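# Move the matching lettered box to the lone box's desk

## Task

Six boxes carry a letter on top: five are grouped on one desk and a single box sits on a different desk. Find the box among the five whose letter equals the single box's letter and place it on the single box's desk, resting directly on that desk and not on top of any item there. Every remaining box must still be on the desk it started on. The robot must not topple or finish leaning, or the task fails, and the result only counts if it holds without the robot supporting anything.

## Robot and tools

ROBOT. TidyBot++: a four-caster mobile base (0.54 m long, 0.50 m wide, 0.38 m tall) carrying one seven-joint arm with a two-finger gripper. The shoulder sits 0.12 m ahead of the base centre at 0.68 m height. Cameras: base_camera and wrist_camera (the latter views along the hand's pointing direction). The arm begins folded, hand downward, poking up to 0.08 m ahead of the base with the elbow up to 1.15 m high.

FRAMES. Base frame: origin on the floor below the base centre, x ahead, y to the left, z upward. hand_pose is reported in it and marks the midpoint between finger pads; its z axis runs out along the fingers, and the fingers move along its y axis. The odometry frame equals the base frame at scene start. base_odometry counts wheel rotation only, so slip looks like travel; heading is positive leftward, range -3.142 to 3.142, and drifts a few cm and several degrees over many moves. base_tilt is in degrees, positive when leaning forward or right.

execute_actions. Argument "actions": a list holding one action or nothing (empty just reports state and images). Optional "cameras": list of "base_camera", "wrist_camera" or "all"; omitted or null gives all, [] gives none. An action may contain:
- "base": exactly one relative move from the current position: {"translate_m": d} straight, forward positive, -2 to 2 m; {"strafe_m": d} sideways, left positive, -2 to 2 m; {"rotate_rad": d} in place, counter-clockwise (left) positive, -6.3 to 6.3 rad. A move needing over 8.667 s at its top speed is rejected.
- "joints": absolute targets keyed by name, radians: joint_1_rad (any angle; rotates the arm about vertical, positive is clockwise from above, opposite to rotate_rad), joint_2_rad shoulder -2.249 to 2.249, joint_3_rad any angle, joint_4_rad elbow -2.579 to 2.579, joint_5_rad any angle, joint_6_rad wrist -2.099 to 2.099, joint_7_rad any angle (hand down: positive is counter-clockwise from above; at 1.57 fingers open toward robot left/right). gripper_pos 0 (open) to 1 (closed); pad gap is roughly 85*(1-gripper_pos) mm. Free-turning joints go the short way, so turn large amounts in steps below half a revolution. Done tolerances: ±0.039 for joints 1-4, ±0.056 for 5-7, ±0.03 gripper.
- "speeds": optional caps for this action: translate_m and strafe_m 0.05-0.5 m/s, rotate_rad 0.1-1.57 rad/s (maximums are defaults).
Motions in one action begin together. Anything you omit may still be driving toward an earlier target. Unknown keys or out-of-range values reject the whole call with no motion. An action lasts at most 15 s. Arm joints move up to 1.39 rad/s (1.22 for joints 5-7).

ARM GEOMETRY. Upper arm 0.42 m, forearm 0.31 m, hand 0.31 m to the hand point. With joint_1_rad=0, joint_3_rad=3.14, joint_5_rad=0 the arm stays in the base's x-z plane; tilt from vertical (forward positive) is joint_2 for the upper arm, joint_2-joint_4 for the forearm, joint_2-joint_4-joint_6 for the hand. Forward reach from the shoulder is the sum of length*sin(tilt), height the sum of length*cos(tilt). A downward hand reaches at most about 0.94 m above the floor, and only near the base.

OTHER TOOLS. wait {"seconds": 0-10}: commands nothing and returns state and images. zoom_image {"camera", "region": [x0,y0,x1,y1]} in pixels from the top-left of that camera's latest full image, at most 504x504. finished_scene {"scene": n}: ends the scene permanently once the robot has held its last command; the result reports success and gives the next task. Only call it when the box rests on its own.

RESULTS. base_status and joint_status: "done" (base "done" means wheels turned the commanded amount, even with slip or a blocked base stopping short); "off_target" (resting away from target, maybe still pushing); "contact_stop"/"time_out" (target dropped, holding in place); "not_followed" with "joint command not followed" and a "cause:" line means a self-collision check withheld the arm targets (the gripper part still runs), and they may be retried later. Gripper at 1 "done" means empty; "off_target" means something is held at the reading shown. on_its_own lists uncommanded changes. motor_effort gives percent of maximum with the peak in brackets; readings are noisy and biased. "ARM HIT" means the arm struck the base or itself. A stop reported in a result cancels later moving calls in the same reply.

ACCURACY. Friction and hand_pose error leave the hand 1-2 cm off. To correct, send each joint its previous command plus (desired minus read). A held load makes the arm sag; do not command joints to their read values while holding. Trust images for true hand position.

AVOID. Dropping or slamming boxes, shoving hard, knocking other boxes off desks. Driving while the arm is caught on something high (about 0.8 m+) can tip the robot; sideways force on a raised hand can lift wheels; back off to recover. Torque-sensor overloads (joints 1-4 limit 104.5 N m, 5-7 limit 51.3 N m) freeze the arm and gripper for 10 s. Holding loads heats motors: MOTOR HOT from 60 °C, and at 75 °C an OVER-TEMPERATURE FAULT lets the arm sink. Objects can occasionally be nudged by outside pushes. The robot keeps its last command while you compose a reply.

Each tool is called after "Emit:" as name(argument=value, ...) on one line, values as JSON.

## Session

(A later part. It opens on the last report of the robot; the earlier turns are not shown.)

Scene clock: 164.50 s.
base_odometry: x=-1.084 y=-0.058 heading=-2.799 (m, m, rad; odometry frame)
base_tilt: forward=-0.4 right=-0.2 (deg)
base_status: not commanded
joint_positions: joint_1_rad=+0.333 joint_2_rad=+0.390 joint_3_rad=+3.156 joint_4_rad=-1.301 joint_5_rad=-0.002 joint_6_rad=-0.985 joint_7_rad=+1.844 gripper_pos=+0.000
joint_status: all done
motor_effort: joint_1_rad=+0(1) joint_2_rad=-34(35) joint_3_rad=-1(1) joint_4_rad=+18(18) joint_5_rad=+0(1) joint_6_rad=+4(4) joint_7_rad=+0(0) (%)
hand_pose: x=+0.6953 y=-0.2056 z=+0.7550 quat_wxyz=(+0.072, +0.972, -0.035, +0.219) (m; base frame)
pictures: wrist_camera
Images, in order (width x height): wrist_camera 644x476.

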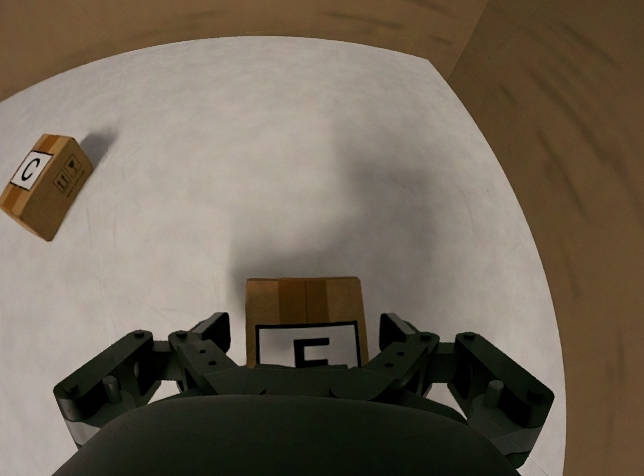

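Emit:
execute_actions(actions=[{"joints":{"joint_2_rad":0.43}}], cameras=["wrist_camera"])

Scene clock: 168.27 s.
base_odometry: x=-1.084 y=-0.058 heading=-2.799 (m, m, rad; odometry frame)
base_tilt: forward=-0.4 right=-0.2 (deg)
base_status: not commanded
joint_positions: joint_1_rad=+0.333 joint_2_rad=+0.422 joint_3_rad=+3.156 joint_4_rad=-1.302 joint_5_rad=-0.002 joint_6_rad=-0.983 joint_7_rad=+1.844 gripper_pos=+0.000
joint_status: all done
motor_effort: joint_1_rad=+1(0) joint_2_rad=-34(37) joint_3_rad=-1(1) joint_4_rad=+17(18) joint_5_rad=-1(1) joint_6_rad=+3(4) joint_7_rad=+0(0) (%)
hand_pose: x=+0.6977 y=-0.2064 z=+0.7353 quat_wxyz=(+0.068, +0.976, -0.035, +0.205) (m; base frame)
pictures: wrist_camera
Images, in order (width x height): wrist_camera 644x476.

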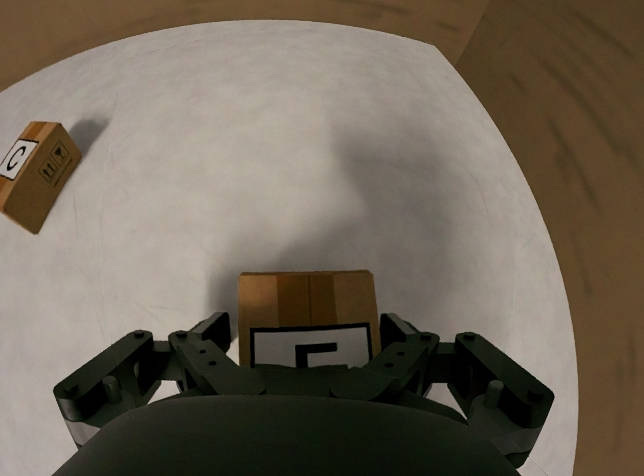

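Emit:
execute_actions(actions=[{"joints":{"joint_2_rad":0.455}}], cameras=["wrist_camera"])

Emit:
execute_actions(actions=[{"joints":{"gripper_pos":1}}], cameras=["wrist_camera"])

Scene clock: 172.67 s.
base_odometry: x=-1.084 y=-0.058 heading=-2.799 (m, m, rad; odometry frame)
base_tilt: forward=-0.4 right=-0.2 (deg)
base_status: not commanded
joint_positions: joint_1_rad=+0.333 joint_2_rad=+0.423 joint_3_rad=+3.156 joint_4_rad=-1.302 joint_5_rad=-0.002 joint_6_rad=-0.980 joint_7_rad=+1.844 gripper_pos=+0.000
joint_status: all done
motor_effort: joint_1_rad=+0(0) joint_2_rad=-32(34) joint_3_rad=-1(1) joint_4_rad=+16(17) joint_5_rad=+0(1) joint_6_rad=+3(2) joint_7_rad=+0(0) (%)
hand_pose: x=+0.6984 y=-0.2067 z=+0.7351 quat_wxyz=(+0.068, +0.976, -0.035, +0.206) (m; base frame)
pictures: wrist_camera
Images, in order (width x height): wrist_camera 644x476.

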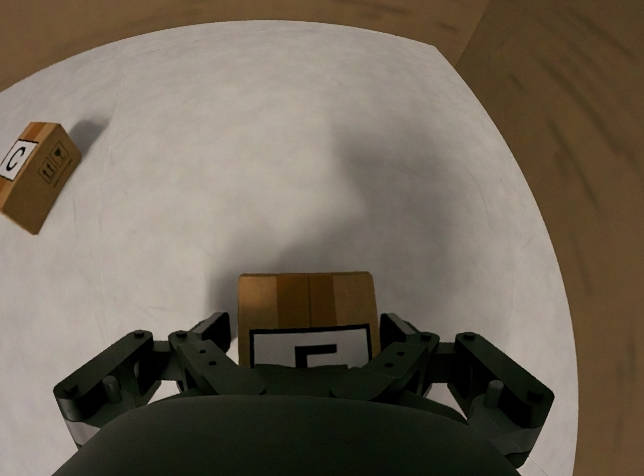

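Scene clock: 173.77 s.
base_odometry: x=-1.084 y=-0.058 heading=-2.799 (m, m, rad; odometry frame)
base_tilt: forward=-0.4 right=-0.2 (deg)
base_status: not commanded
joint_positions: joint_1_rad=+0.333 joint_2_rad=+0.414 joint_3_rad=+3.156 joint_4_rad=-1.302 joint_5_rad=-0.002 joint_6_rad=-0.972 joint_7_rad=+1.844 gripper_pos=+0.322
joint_status: gripper_pos off_target (ended at +0.322, target +1.000)
motor_effort: joint_1_rad=+1(2) joint_2_rad=-29(33) joint_3_rad=+0(1) joint_4_rad=+14(17) joint_5_rad=+0(2) joint_6_rad=+3(4) joint_7_rad=+0(0) (%)
hand_pose: x=+0.7002 y=-0.2075 z=+0.7416 quat_wxyz=(+0.070, +0.974, -0.035, +0.214) (m; base frame)
pictures: wrist_camera
Images, in order (width x height): wrist_camera 644x476.

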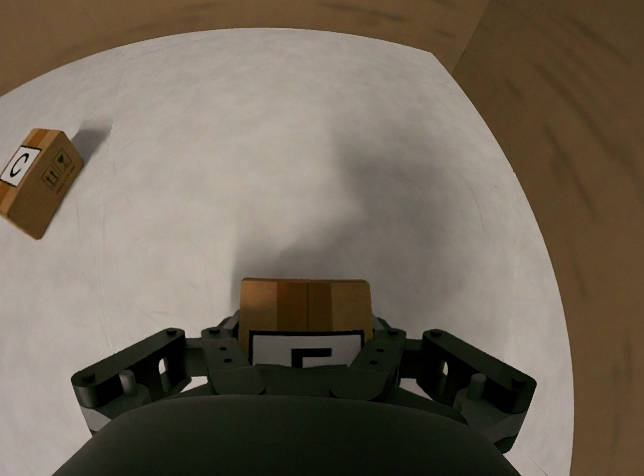

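Emit:
execute_actions(actions=[{"joints":{"joint_2_rad":0.25}}], cameras=["wrist_camera"])

Emit:
execute_actions(actions=[{"base":{"translate_m":-0.3},"joints":{"joint_1_rad":0,"joint_2_rad":-0.3,"joint_4_rad":-1.7,"joint_6_rad":-1.1},"speeds":{"translate_m":0.3}}])

Scene clock: 178.67 s.
base_odometry: x=-1.084 y=-0.058 heading=-2.799 (m, m, rad; odometry frame)
base_tilt: forward=-0.4 right=-0.2 (deg)
base_status: not commanded
joint_positions: joint_1_rad=+0.333 joint_2_rad=+0.251 joint_3_rad=+3.156 joint_4_rad=-1.315 joint_5_rad=-0.002 joint_6_rad=-0.972 joint_7_rad=+1.844 gripper_pos=+0.322
joint_status: all done
motor_effort: joint_1_rad=+0(1) joint_2_rad=-31(40) joint_3_rad=-1(1) joint_4_rad=+20(20) joint_5_rad=+0(0) joint_6_rad=+4(5) joint_7_rad=+0(0) (%)
hand_pose: x=+0.6801 y=-0.2006 z=+0.8344 quat_wxyz=(+0.091, +0.954, -0.035, +0.283) (m; base frame)
pictures: wrist_camera
Images, in order (width x height): wrist_camera 644x476.

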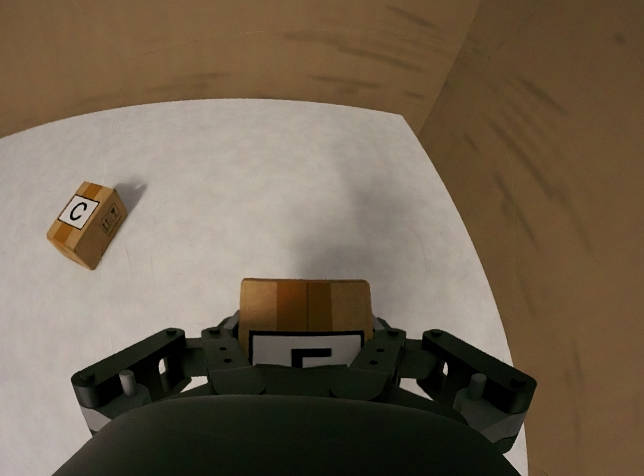

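Scene clock: 180.67 s.
base_odometry: x=-0.801 y=+0.043 heading=-2.800 (m, m, rad; odometry frame)
base_tilt: forward=-0.4 right=-0.2 (deg)
base_status: done
joint_positions: joint_1_rad=+0.013 joint_2_rad=-0.305 joint_3_rad=+3.156 joint_4_rad=-1.682 joint_5_rad=-0.002 joint_6_rad=-1.083 joint_7_rad=+1.844 gripper_pos=+0.322
joint_status: all done
motor_effort: joint_1_rad=+0(2) joint_2_rad=-10(36) joint_3_rad=+0(1) joint_4_rad=+20(20) joint_5_rad=+0(1) joint_6_rad=+5(6) joint_7_rad=+0(0) (%)
hand_pose: x=+0.4974 y=-0.0093 z=+0.9019 quat_wxyz=(+0.047, +0.936, +0.115, +0.331) (m; base frame)
pictures: base_camera, wrist_camera
Images, in order (width x height): base_camera 644x364, wrist_camera 644x476.

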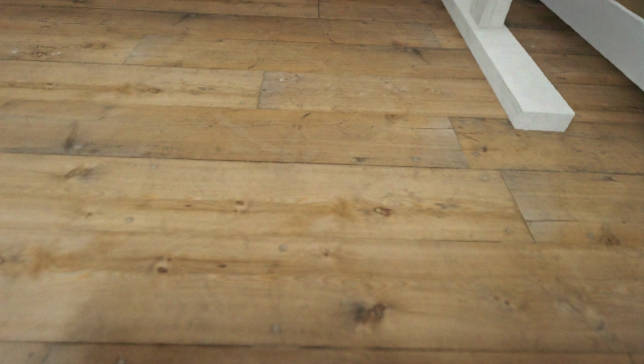

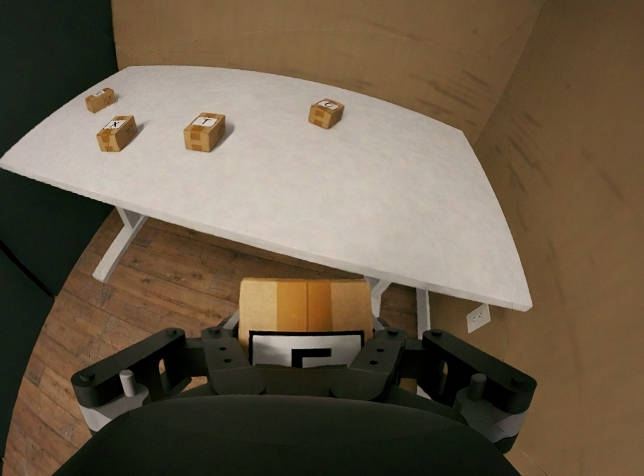

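Emit:
execute_actions(actions=[{"base":{"strafe_m":0.3},"joints":{"joint_2_rad":-0.6,"joint_4_rad":-2.0,"joint_6_rad":-1.1,"joint_7_rad":1.57}}], cameras=["base_camera"])

Emit:
execute_actions(actions=[{"base":{"translate_m":-1.85}}], cameras=["base_camera"])

Emit:
execute_actions(actions=[{"base":{"rotate_rad":1.57},"speeds":{"rotate_rad":1.0}}])

Scene clock: 186.13 s.
base_odometry: x=-0.701 y=-0.240 heading=-2.799 (m, m, rad; odometry frame)
base_tilt: forward=-0.4 right=-0.2 (deg)
base_status: done
joint_positions: joint_1_rad=+0.013 joint_2_rad=-0.593 joint_3_rad=+3.156 joint_4_rad=-1.984 joint_5_rad=-0.002 joint_6_rad=-1.083 joint_7_rad=+1.606 gripper_pos=+0.322
joint_status: all done
motor_effort: joint_1_rad=+0(1) joint_2_rad=+0(11) joint_3_rad=-1(4) joint_4_rad=+20(21) joint_5_rad=+0(2) joint_6_rad=+5(6) joint_7_rad=+0(1) (%)
hand_pose: x=+0.3859 y=-0.0059 z=+0.8425 quat_wxyz=(+0.005, +0.945, +0.003, +0.327) (m; base frame)
pictures: base_camera
Images, in order (width x height): base_camera 644x364.

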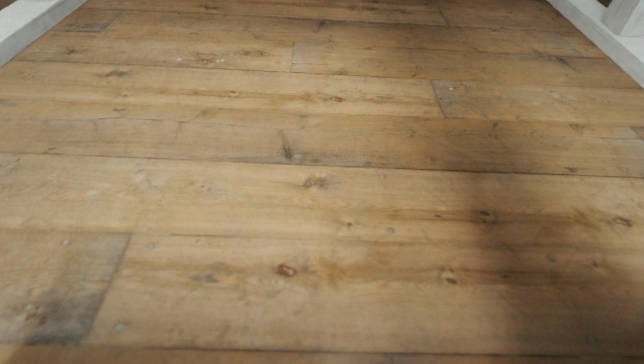

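Scene clock: 191.20 s.
base_odometry: x=+1.042 y=+0.381 heading=-2.799 (m, m, rad; odometry frame)
base_tilt: forward=-0.4 right=-0.2 (deg)
base_status: done
joint_positions: joint_1_rad=+0.013 joint_2_rad=-0.596 joint_3_rad=+3.156 joint_4_rad=-1.985 joint_5_rad=-0.002 joint_6_rad=-1.084 joint_7_rad=+1.606 gripper_pos=+0.322
joint_status: not commanded
motor_effort: joint_1_rad=+0(0) joint_2_rad=+0(4) joint_3_rad=+0(0) joint_4_rad=+20(21) joint_5_rad=+0(0) joint_6_rad=+5(5) joint_7_rad=+0(1) (%)
hand_pose: x=+0.3851 y=-0.0059 z=+0.8427 quat_wxyz=(+0.005, +0.945, +0.003, +0.328) (m; base frame)
pictures: base_camera
Images, in order (width x height): base_camera 644x364.

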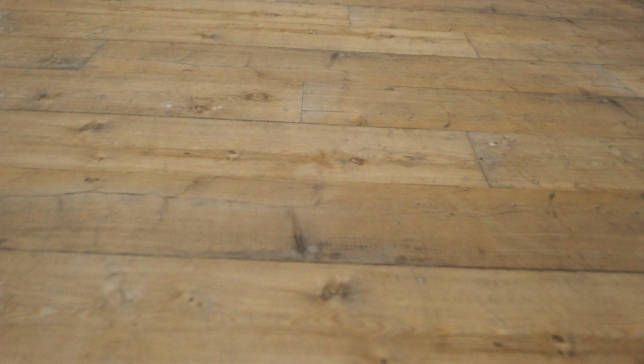

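Scene clock: 193.70 s.
base_odometry: x=+1.042 y=+0.381 heading=-1.230 (m, m, rad; odometry frame)
base_tilt: forward=-0.4 right=-0.2 (deg)
base_status: done
joint_positions: joint_1_rad=+0.011 joint_2_rad=-0.596 joint_3_rad=+3.156 joint_4_rad=-1.985 joint_5_rad=-0.002 joint_6_rad=-1.084 joint_7_rad=+1.606 gripper_pos=+0.322
joint_status: not commanded
motor_effort: joint_1_rad=+0(1) joint_2_rad=+0(1) joint_3_rad=+0(1) joint_4_rad=+20(20) joint_5_rad=-1(2) joint_6_rad=+5(5) joint_7_rad=+0(1) (%)
hand_pose: x=+0.3851 y=-0.0055 z=+0.8427 quat_wxyz=(+0.005, +0.945, +0.004, +0.328) (m; base frame)
pictures: base_camera, wrist_camera
Images, in order (width x height): base_camera 644x364, wrist_camera 644x476.

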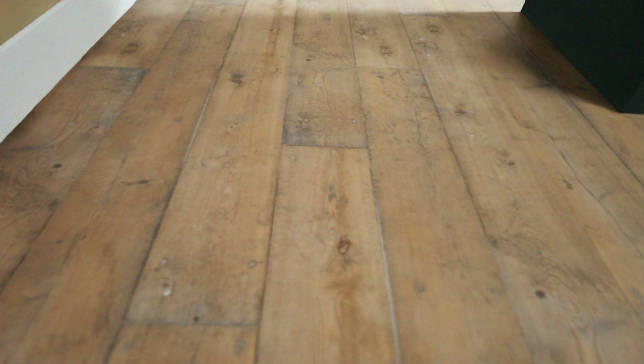

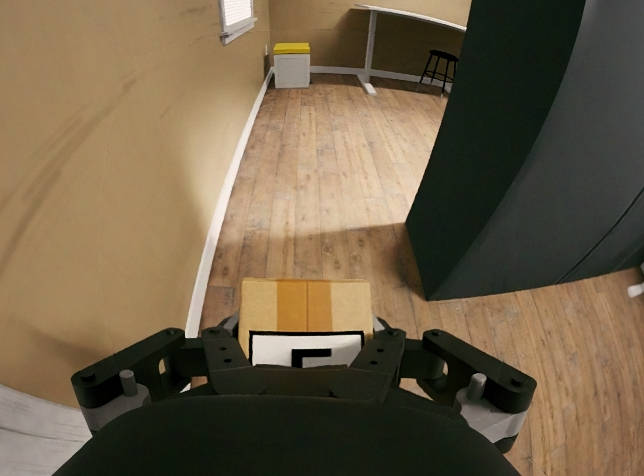

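Emit:
execute_actions(actions=[{"base":{"translate_m":2.0}}])

Emit:
execute_actions(actions=[{"base":{"translate_m":0.12}}], cameras=[])

Emit:
execute_actions(actions=[{"base":{"rotate_rad":-1.57},"speeds":{"rotate_rad":1.0}}])

Scene clock: 202.13 s.
base_odometry: x=+1.713 y=-1.504 heading=-1.229 (m, m, rad; odometry frame)
base_tilt: forward=-0.4 right=-0.2 (deg)
base_status: done
joint_positions: joint_1_rad=+0.011 joint_2_rad=-0.596 joint_3_rad=+3.156 joint_4_rad=-1.985 joint_5_rad=-0.002 joint_6_rad=-1.085 joint_7_rad=+1.606 gripper_pos=+0.322
joint_status: not commanded
motor_effort: joint_1_rad=+0(0) joint_2_rad=+0(4) joint_3_rad=+0(0) joint_4_rad=+20(20) joint_5_rad=-1(1) joint_6_rad=+5(6) joint_7_rad=+0(0) (%)
hand_pose: x=+0.3849 y=-0.0055 z=+0.8424 quat_wxyz=(+0.005, +0.945, +0.004, +0.328) (m; base frame)
pictures: base_camera, wrist_camera
Images, in order (width x height): base_camera 644x364, wrist_camera 644x476.

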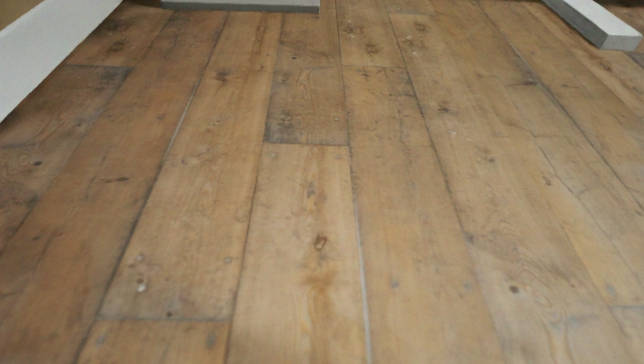

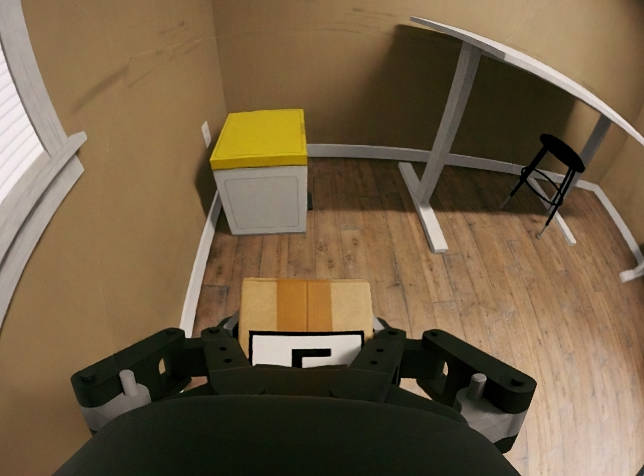

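Scene clock: 203.47 s.
base_odometry: x=+1.753 y=-1.617 heading=-1.229 (m, m, rad; odometry frame)
base_tilt: forward=-0.4 right=-0.2 (deg)
base_status: done
joint_positions: joint_1_rad=+0.011 joint_2_rad=-0.593 joint_3_rad=+3.156 joint_4_rad=-1.985 joint_5_rad=-0.002 joint_6_rad=-1.085 joint_7_rad=+1.606 gripper_pos=+0.322
joint_status: not commanded
motor_effort: joint_1_rad=+0(0) joint_2_rad=+1(3) joint_3_rad=-1(1) joint_4_rad=+20(20) joint_5_rad=-1(1) joint_6_rad=+6(6) joint_7_rad=+0(1) (%)
hand_pose: x=+0.3854 y=-0.0055 z=+0.8415 quat_wxyz=(+0.005, +0.945, +0.004, +0.326) (m; base frame)
pictures: none
No camera images: the call's "cameras" was empty. Leave "cameras" out to get every camera's image.

Scene clock: 205.97 s.
base_odometry: x=+1.753 y=-1.617 heading=-2.799 (m, m, rad; odometry frame)
base_tilt: forward=-0.4 right=-0.2 (deg)
base_status: done
joint_positions: joint_1_rad=+0.010 joint_2_rad=-0.593 joint_3_rad=+3.156 joint_4_rad=-1.985 joint_5_rad=-0.002 joint_6_rad=-1.085 joint_7_rad=+1.606 gripper_pos=+0.322
joint_status: not commanded
motor_effort: joint_1_rad=+0(1) joint_2_rad=+0(1) joint_3_rad=+0(1) joint_4_rad=+20(20) joint_5_rad=+0(1) joint_6_rad=+6(5) joint_7_rad=+0(0) (%)
hand_pose: x=+0.3854 y=-0.0053 z=+0.8415 quat_wxyz=(+0.005, +0.945, +0.005, +0.326) (m; base frame)
pictures: base_camera, wrist_camera
Images, in order (width x height): base_camera 644x364, wrist_camera 644x476.

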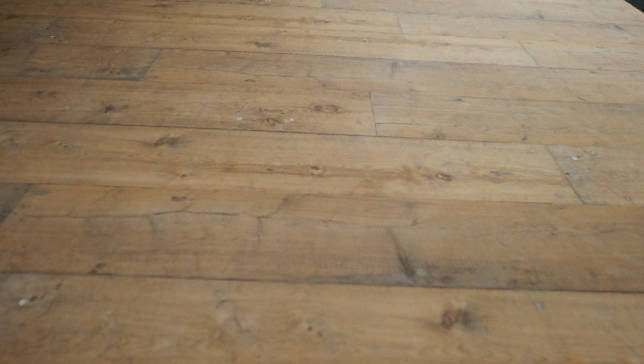

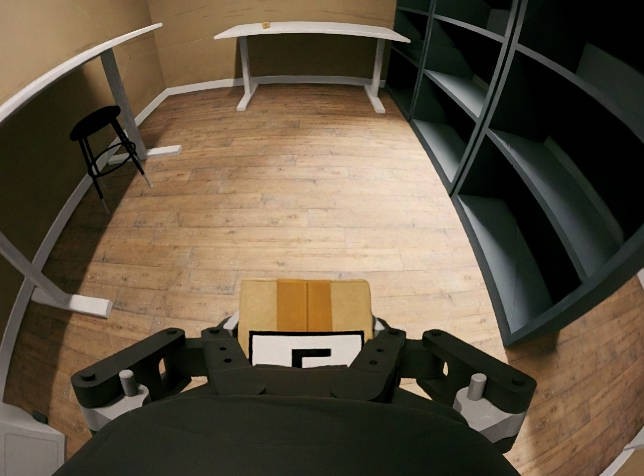

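Emit:
execute_actions(actions=[{"base":{"translate_m":1.7},"joints":{"joint_2_rad":-0.3,"joint_4_rad":-1.6,"joint_6_rad":-1.1}}])

Scene clock: 214.50 s.
base_odometry: x=+0.152 y=-2.188 heading=-2.799 (m, m, rad; odometry frame)
base_tilt: forward=-0.4 right=-0.2 (deg)
base_status: done
joint_positions: joint_1_rad=+0.010 joint_2_rad=-0.297 joint_3_rad=+3.156 joint_4_rad=-1.626 joint_5_rad=-0.002 joint_6_rad=-1.085 joint_7_rad=+1.606 gripper_pos=+0.322
joint_status: all done
motor_effort: joint_1_rad=+0(0) joint_2_rad=-10(13) joint_3_rad=-1(0) joint_4_rad=+20(21) joint_5_rad=+1(0) joint_6_rad=+6(6) joint_7_rad=+0(1) (%)
hand_pose: x=+0.5083 y=-0.0085 z=+0.9272 quat_wxyz=(+0.008, +0.934, +0.004, +0.356) (m; base frame)
pictures: base_camera, wrist_camera
Images, in order (width x height): base_camera 644x364, wrist_camera 644x476.

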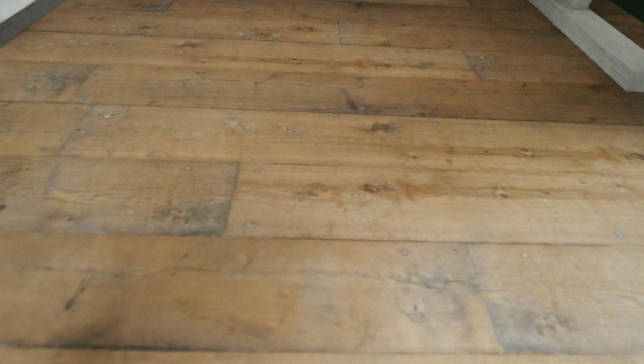

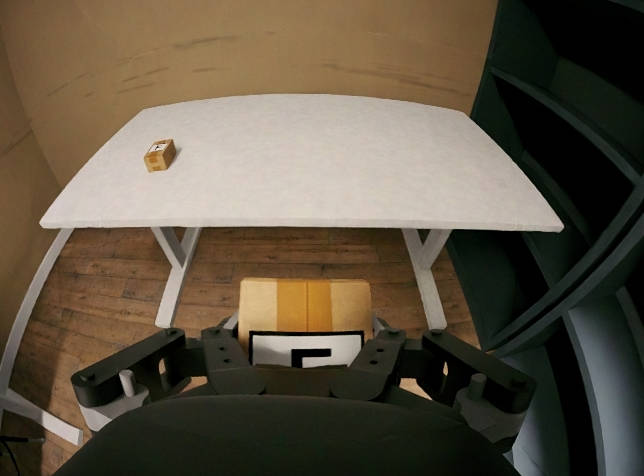

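Emit:
execute_actions(actions=[{"base":{"translate_m":0.3},"joints":{"joint_2_rad":0.0,"joint_4_rad":-1.3,"joint_6_rad":-1.0},"speeds":{"translate_m":0.3}}], cameras=["wrist_camera"])

Emit:
execute_actions(actions=[{"joints":{"joint_2_rad":0.30,"joint_4_rad":-1.315,"joint_6_rad":-0.96}}])

Scene clock: 222.40 s.
base_odometry: x=-0.131 y=-2.288 heading=-2.800 (m, m, rad; odometry frame)
base_tilt: forward=-0.4 right=-0.2 (deg)
base_status: done
joint_positions: joint_1_rad=+0.010 joint_2_rad=+0.013 joint_3_rad=+3.156 joint_4_rad=-1.329 joint_5_rad=-0.002 joint_6_rad=-1.025 joint_7_rad=+1.606 gripper_pos=+0.322
joint_status: all done
motor_effort: joint_1_rad=+0(1) joint_2_rad=-22(26) joint_3_rad=-1(0) joint_4_rad=+20(21) joint_5_rad=-1(1) joint_6_rad=+6(7) joint_7_rad=+0(0) (%)
hand_pose: x=+0.6486 y=-0.0112 z=+0.9515 quat_wxyz=(+0.010, +0.926, +0.005, +0.378) (m; base frame)
pictures: wrist_camera
Images, in order (width x height): wrist_camera 644x476.

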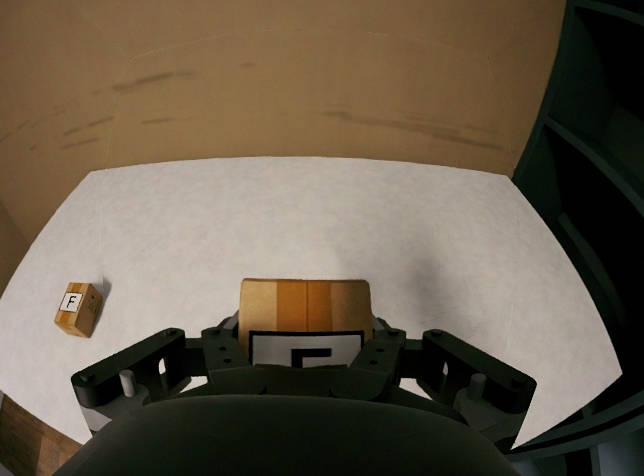

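Scene clock: 224.03 s.
base_odometry: x=-0.131 y=-2.288 heading=-2.800 (m, m, rad; odometry frame)
base_tilt: forward=-0.4 right=-0.2 (deg)
base_status: not commanded
joint_positions: joint_1_rad=+0.010 joint_2_rad=+0.312 joint_3_rad=+3.156 joint_4_rad=-1.328 joint_5_rad=-0.002 joint_6_rad=-0.988 joint_7_rad=+1.606 gripper_pos=+0.322
joint_status: all done
motor_effort: joint_1_rad=+0(0) joint_2_rad=-33(38) joint_3_rad=-1(1) joint_4_rad=+19(21) joint_5_rad=+0(0) joint_6_rad=+4(6) joint_7_rad=-1(0) (%)
hand_pose: x=+0.7148 y=-0.0120 z=+0.7893 quat_wxyz=(+0.009, +0.967, +0.006, +0.254) (m; base frame)
pictures: base_camera, wrist_camera
Images, in order (width x height): base_camera 644x364, wrist_camera 644x476.

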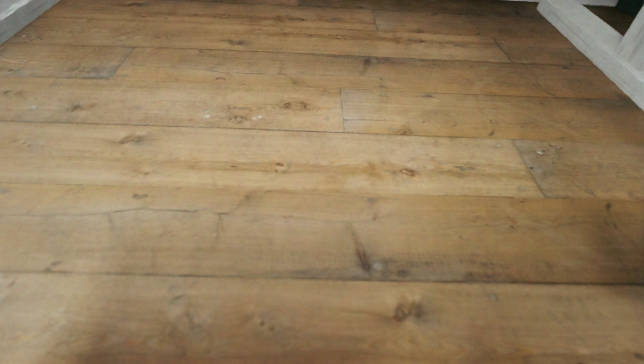

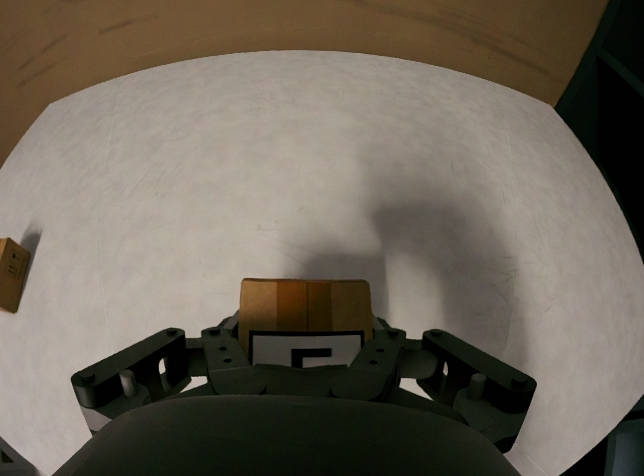

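Emit:
execute_actions(actions=[{"base":{"translate_m":0.08},"joints":{"joint_2_rad":0.345},"speeds":{"translate_m":0.1}}], cameras=["wrist_camera"])

Emit:
execute_actions(actions=[{"joints":{"joint_2_rad":0.375}}], cameras=["wrist_camera"])

Scene clock: 229.40 s.
base_odometry: x=-0.207 y=-2.315 heading=-2.800 (m, m, rad; odometry frame)
base_tilt: forward=-0.4 right=-0.2 (deg)
base_status: done
joint_positions: joint_1_rad=+0.010 joint_2_rad=+0.349 joint_3_rad=+3.156 joint_4_rad=-1.328 joint_5_rad=-0.002 joint_6_rad=-0.985 joint_7_rad=+1.606 gripper_pos=+0.322
joint_status: all done
motor_effort: joint_1_rad=+0(1) joint_2_rad=-34(36) joint_3_rad=-1(1) joint_4_rad=+19(20) joint_5_rad=-1(0) joint_6_rad=+4(4) joint_7_rad=-1(0) (%)
hand_pose: x=+0.7193 y=-0.0120 z=+0.7678 quat_wxyz=(+0.008, +0.971, +0.006, +0.238) (m; base frame)
pictures: wrist_camera
Images, in order (width x height): wrist_camera 644x476.

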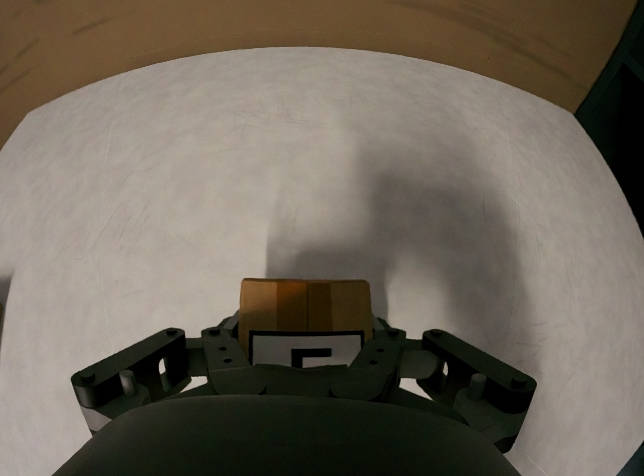

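Scene clock: 230.17 s.
base_odometry: x=-0.207 y=-2.315 heading=-2.800 (m, m, rad; odometry frame)
base_tilt: forward=-0.4 right=-0.2 (deg)
base_status: not commanded
joint_positions: joint_1_rad=+0.010 joint_2_rad=+0.371 joint_3_rad=+3.156 joint_4_rad=-1.328 joint_5_rad=-0.002 joint_6_rad=-0.985 joint_7_rad=+1.606 gripper_pos=+0.322
joint_status: all done
motor_effort: joint_1_rad=+0(0) joint_2_rad=-35(36) joint_3_rad=-1(1) joint_4_rad=+19(19) joint_5_rad=+0(1) joint_6_rad=+4(4) joint_7_rad=+0(1) (%)
hand_pose: x=+0.7211 y=-0.0120 z=+0.7544 quat_wxyz=(+0.008, +0.974, +0.006, +0.227) (m; base frame)
pictures: wrist_camera
Images, in order (width x height): wrist_camera 644x476.

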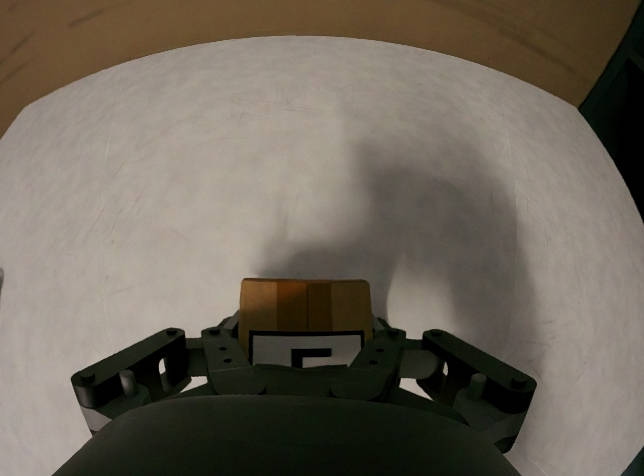

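Emit:
execute_actions(actions=[{"joints":{"joint_2_rad":0.40,"joint_6_rad":-0.94}}], cameras=["wrist_camera"])

Scene clock: 232.77 s.
base_odometry: x=-0.207 y=-2.315 heading=-2.800 (m, m, rad; odometry frame)
base_tilt: forward=-0.4 right=-0.2 (deg)
base_status: not commanded
joint_positions: joint_1_rad=+0.010 joint_2_rad=+0.392 joint_3_rad=+3.156 joint_4_rad=-1.327 joint_5_rad=-0.002 joint_6_rad=-0.965 joint_7_rad=+1.606 gripper_pos=+0.322
joint_status: all done
motor_effort: joint_1_rad=+0(0) joint_2_rad=-33(36) joint_3_rad=-1(1) joint_4_rad=+17(19) joint_5_rad=+0(2) joint_6_rad=+4(4) joint_7_rad=-1(1) (%)
hand_pose: x=+0.7281 y=-0.0122 z=+0.7446 quat_wxyz=(+0.008, +0.974, +0.006, +0.226) (m; base frame)
pictures: wrist_camera
Images, in order (width x height): wrist_camera 644x476.

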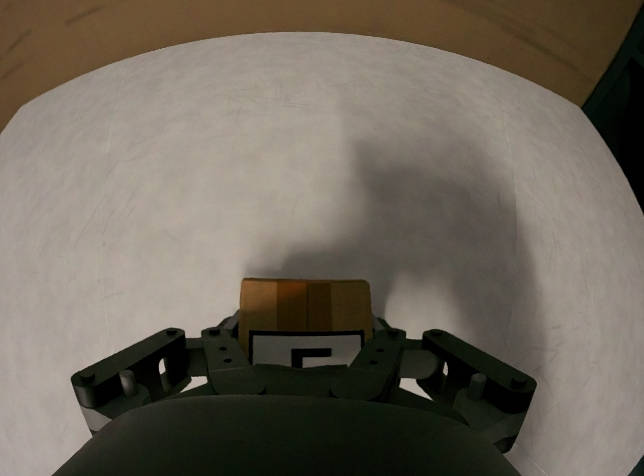

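Emit:
execute_actions(actions=[{"joints":{"joint_2_rad":0.42}}], cameras=["wrist_camera"])

Scene clock: 234.90 s.
base_odometry: x=-0.207 y=-2.315 heading=-2.800 (m, m, rad; odometry frame)
base_tilt: forward=-0.4 right=-0.2 (deg)
base_status: not commanded
joint_positions: joint_1_rad=+0.010 joint_2_rad=+0.394 joint_3_rad=+3.156 joint_4_rad=-1.325 joint_5_rad=-0.002 joint_6_rad=-0.965 joint_7_rad=+1.606 gripper_pos=+0.322
joint_status: all done
motor_effort: joint_1_rad=+0(0) joint_2_rad=-31(33) joint_3_rad=-1(1) joint_4_rad=+16(18) joint_5_rad=+0(1) joint_6_rad=+4(4) joint_7_rad=+0(0) (%)
hand_pose: x=+0.7291 y=-0.0122 z=+0.7445 quat_wxyz=(+0.008, +0.974, +0.006, +0.227) (m; base frame)
pictures: wrist_camera
Images, in order (width x height): wrist_camera 644x476.

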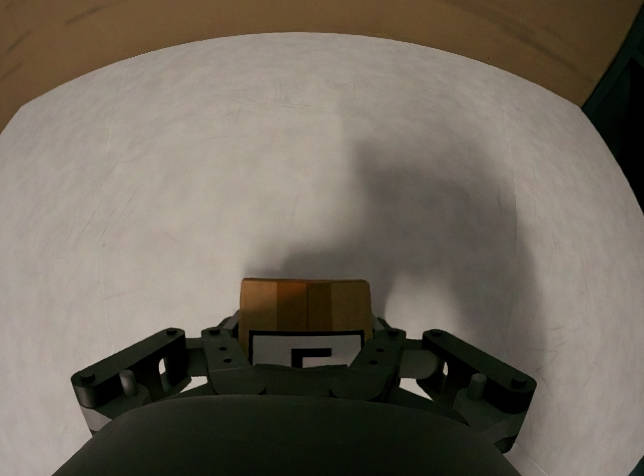

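The box is resting on the desk. Releasing it, then lifting clear.

Emit:
execute_actions(actions=[{"joints":{"joint_2_rad":0.395,"gripper_pos":0}}], cameras=["wrist_camera"])

Emit:
execute_actions(actions=[{"joints":{"joint_2_rad":0.2}}], cameras=["wrist_camera"])

Emit:
execute_actions(actions=[{"base":{"translate_m":-0.3},"joints":{"joint_2_rad":-0.2,"joint_4_rad":-1.3}}])

Scene clock: 239.07 s.
base_odometry: x=-0.207 y=-2.315 heading=-2.800 (m, m, rad; odometry frame)
base_tilt: forward=-0.4 right=-0.2 (deg)
base_status: not commanded
joint_positions: joint_1_rad=+0.010 joint_2_rad=+0.394 joint_3_rad=+3.156 joint_4_rad=-1.325 joint_5_rad=-0.002 joint_6_rad=-0.964 joint_7_rad=+1.606 gripper_pos=+0.000
joint_status: all done
motor_effort: joint_1_rad=+0(0) joint_2_rad=-34(35) joint_3_rad=-1(1) joint_4_rad=+18(19) joint_5_rad=-1(0) joint_6_rad=+3(4) joint_7_rad=+0(1) (%)
hand_pose: x=+0.7292 y=-0.0122 z=+0.7450 quat_wxyz=(+0.008, +0.974, +0.006, +0.227) (m; base frame)
pictures: wrist_camera
Images, in order (width x height): wrist_camera 644x476.

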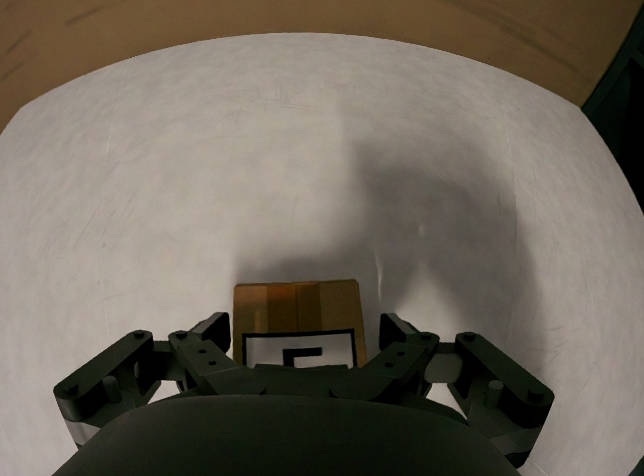

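Scene clock: 240.47 s.
base_odometry: x=-0.207 y=-2.315 heading=-2.800 (m, m, rad; odometry frame)
base_tilt: forward=-0.4 right=-0.2 (deg)
base_status: not commanded
joint_positions: joint_1_rad=+0.010 joint_2_rad=+0.194 joint_3_rad=+3.156 joint_4_rad=-1.325 joint_5_rad=-0.002 joint_6_rad=-0.964 joint_7_rad=+1.606 gripper_pos=+0.000
joint_status: all done
motor_effort: joint_1_rad=+0(0) joint_2_rad=-28(36) joint_3_rad=-1(1) joint_4_rad=+19(20) joint_5_rad=+0(1) joint_6_rad=+4(5) joint_7_rad=+0(1) (%)
hand_pose: x=+0.7046 y=-0.0120 z=+0.8645 quat_wxyz=(+0.010, +0.946, +0.005, +0.323) (m; base frame)
pictures: wrist_camera
Images, in order (width x height): wrist_camera 644x476.

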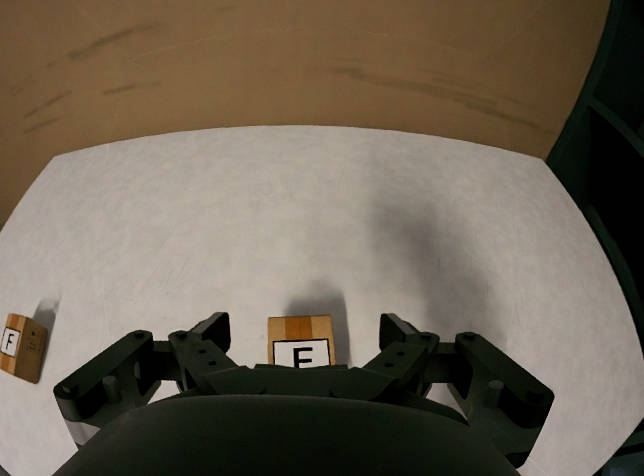

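Scene clock: 242.60 s.
base_odometry: x=+0.076 y=-2.214 heading=-2.800 (m, m, rad; odometry frame)
base_tilt: forward=-0.4 right=-0.2 (deg)
base_status: done
joint_positions: joint_1_rad=+0.008 joint_2_rad=-0.213 joint_3_rad=+3.156 joint_4_rad=-1.313 joint_5_rad=-0.002 joint_6_rad=-0.961 joint_7_rad=+1.606 gripper_pos=+0.000
joint_status: all done
motor_effort: joint_1_rad=+0(2) joint_2_rad=-12(33) joint_3_rad=-1(2) joint_4_rad=+18(20) joint_5_rad=-1(0) joint_6_rad=+7(6) joint_7_rad=+0(1) (%)
hand_pose: x=+0.5850 y=-0.0098 z=+1.0887 quat_wxyz=(+0.012, +0.858, +0.005, +0.514) (m; base frame)
pictures: base_camera, wrist_camera
Images, in order (width x height): base_camera 644x364, wrist_camera 644x476.

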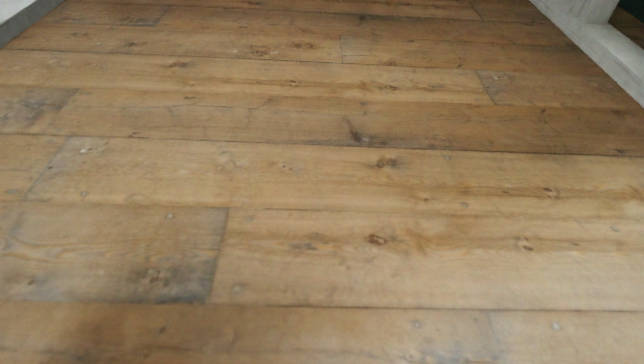

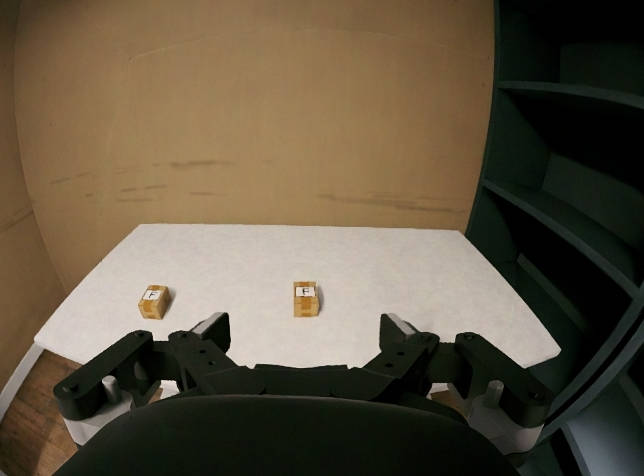

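Emit:
finished_scene(scene=2)

The scene is finished: the task was done.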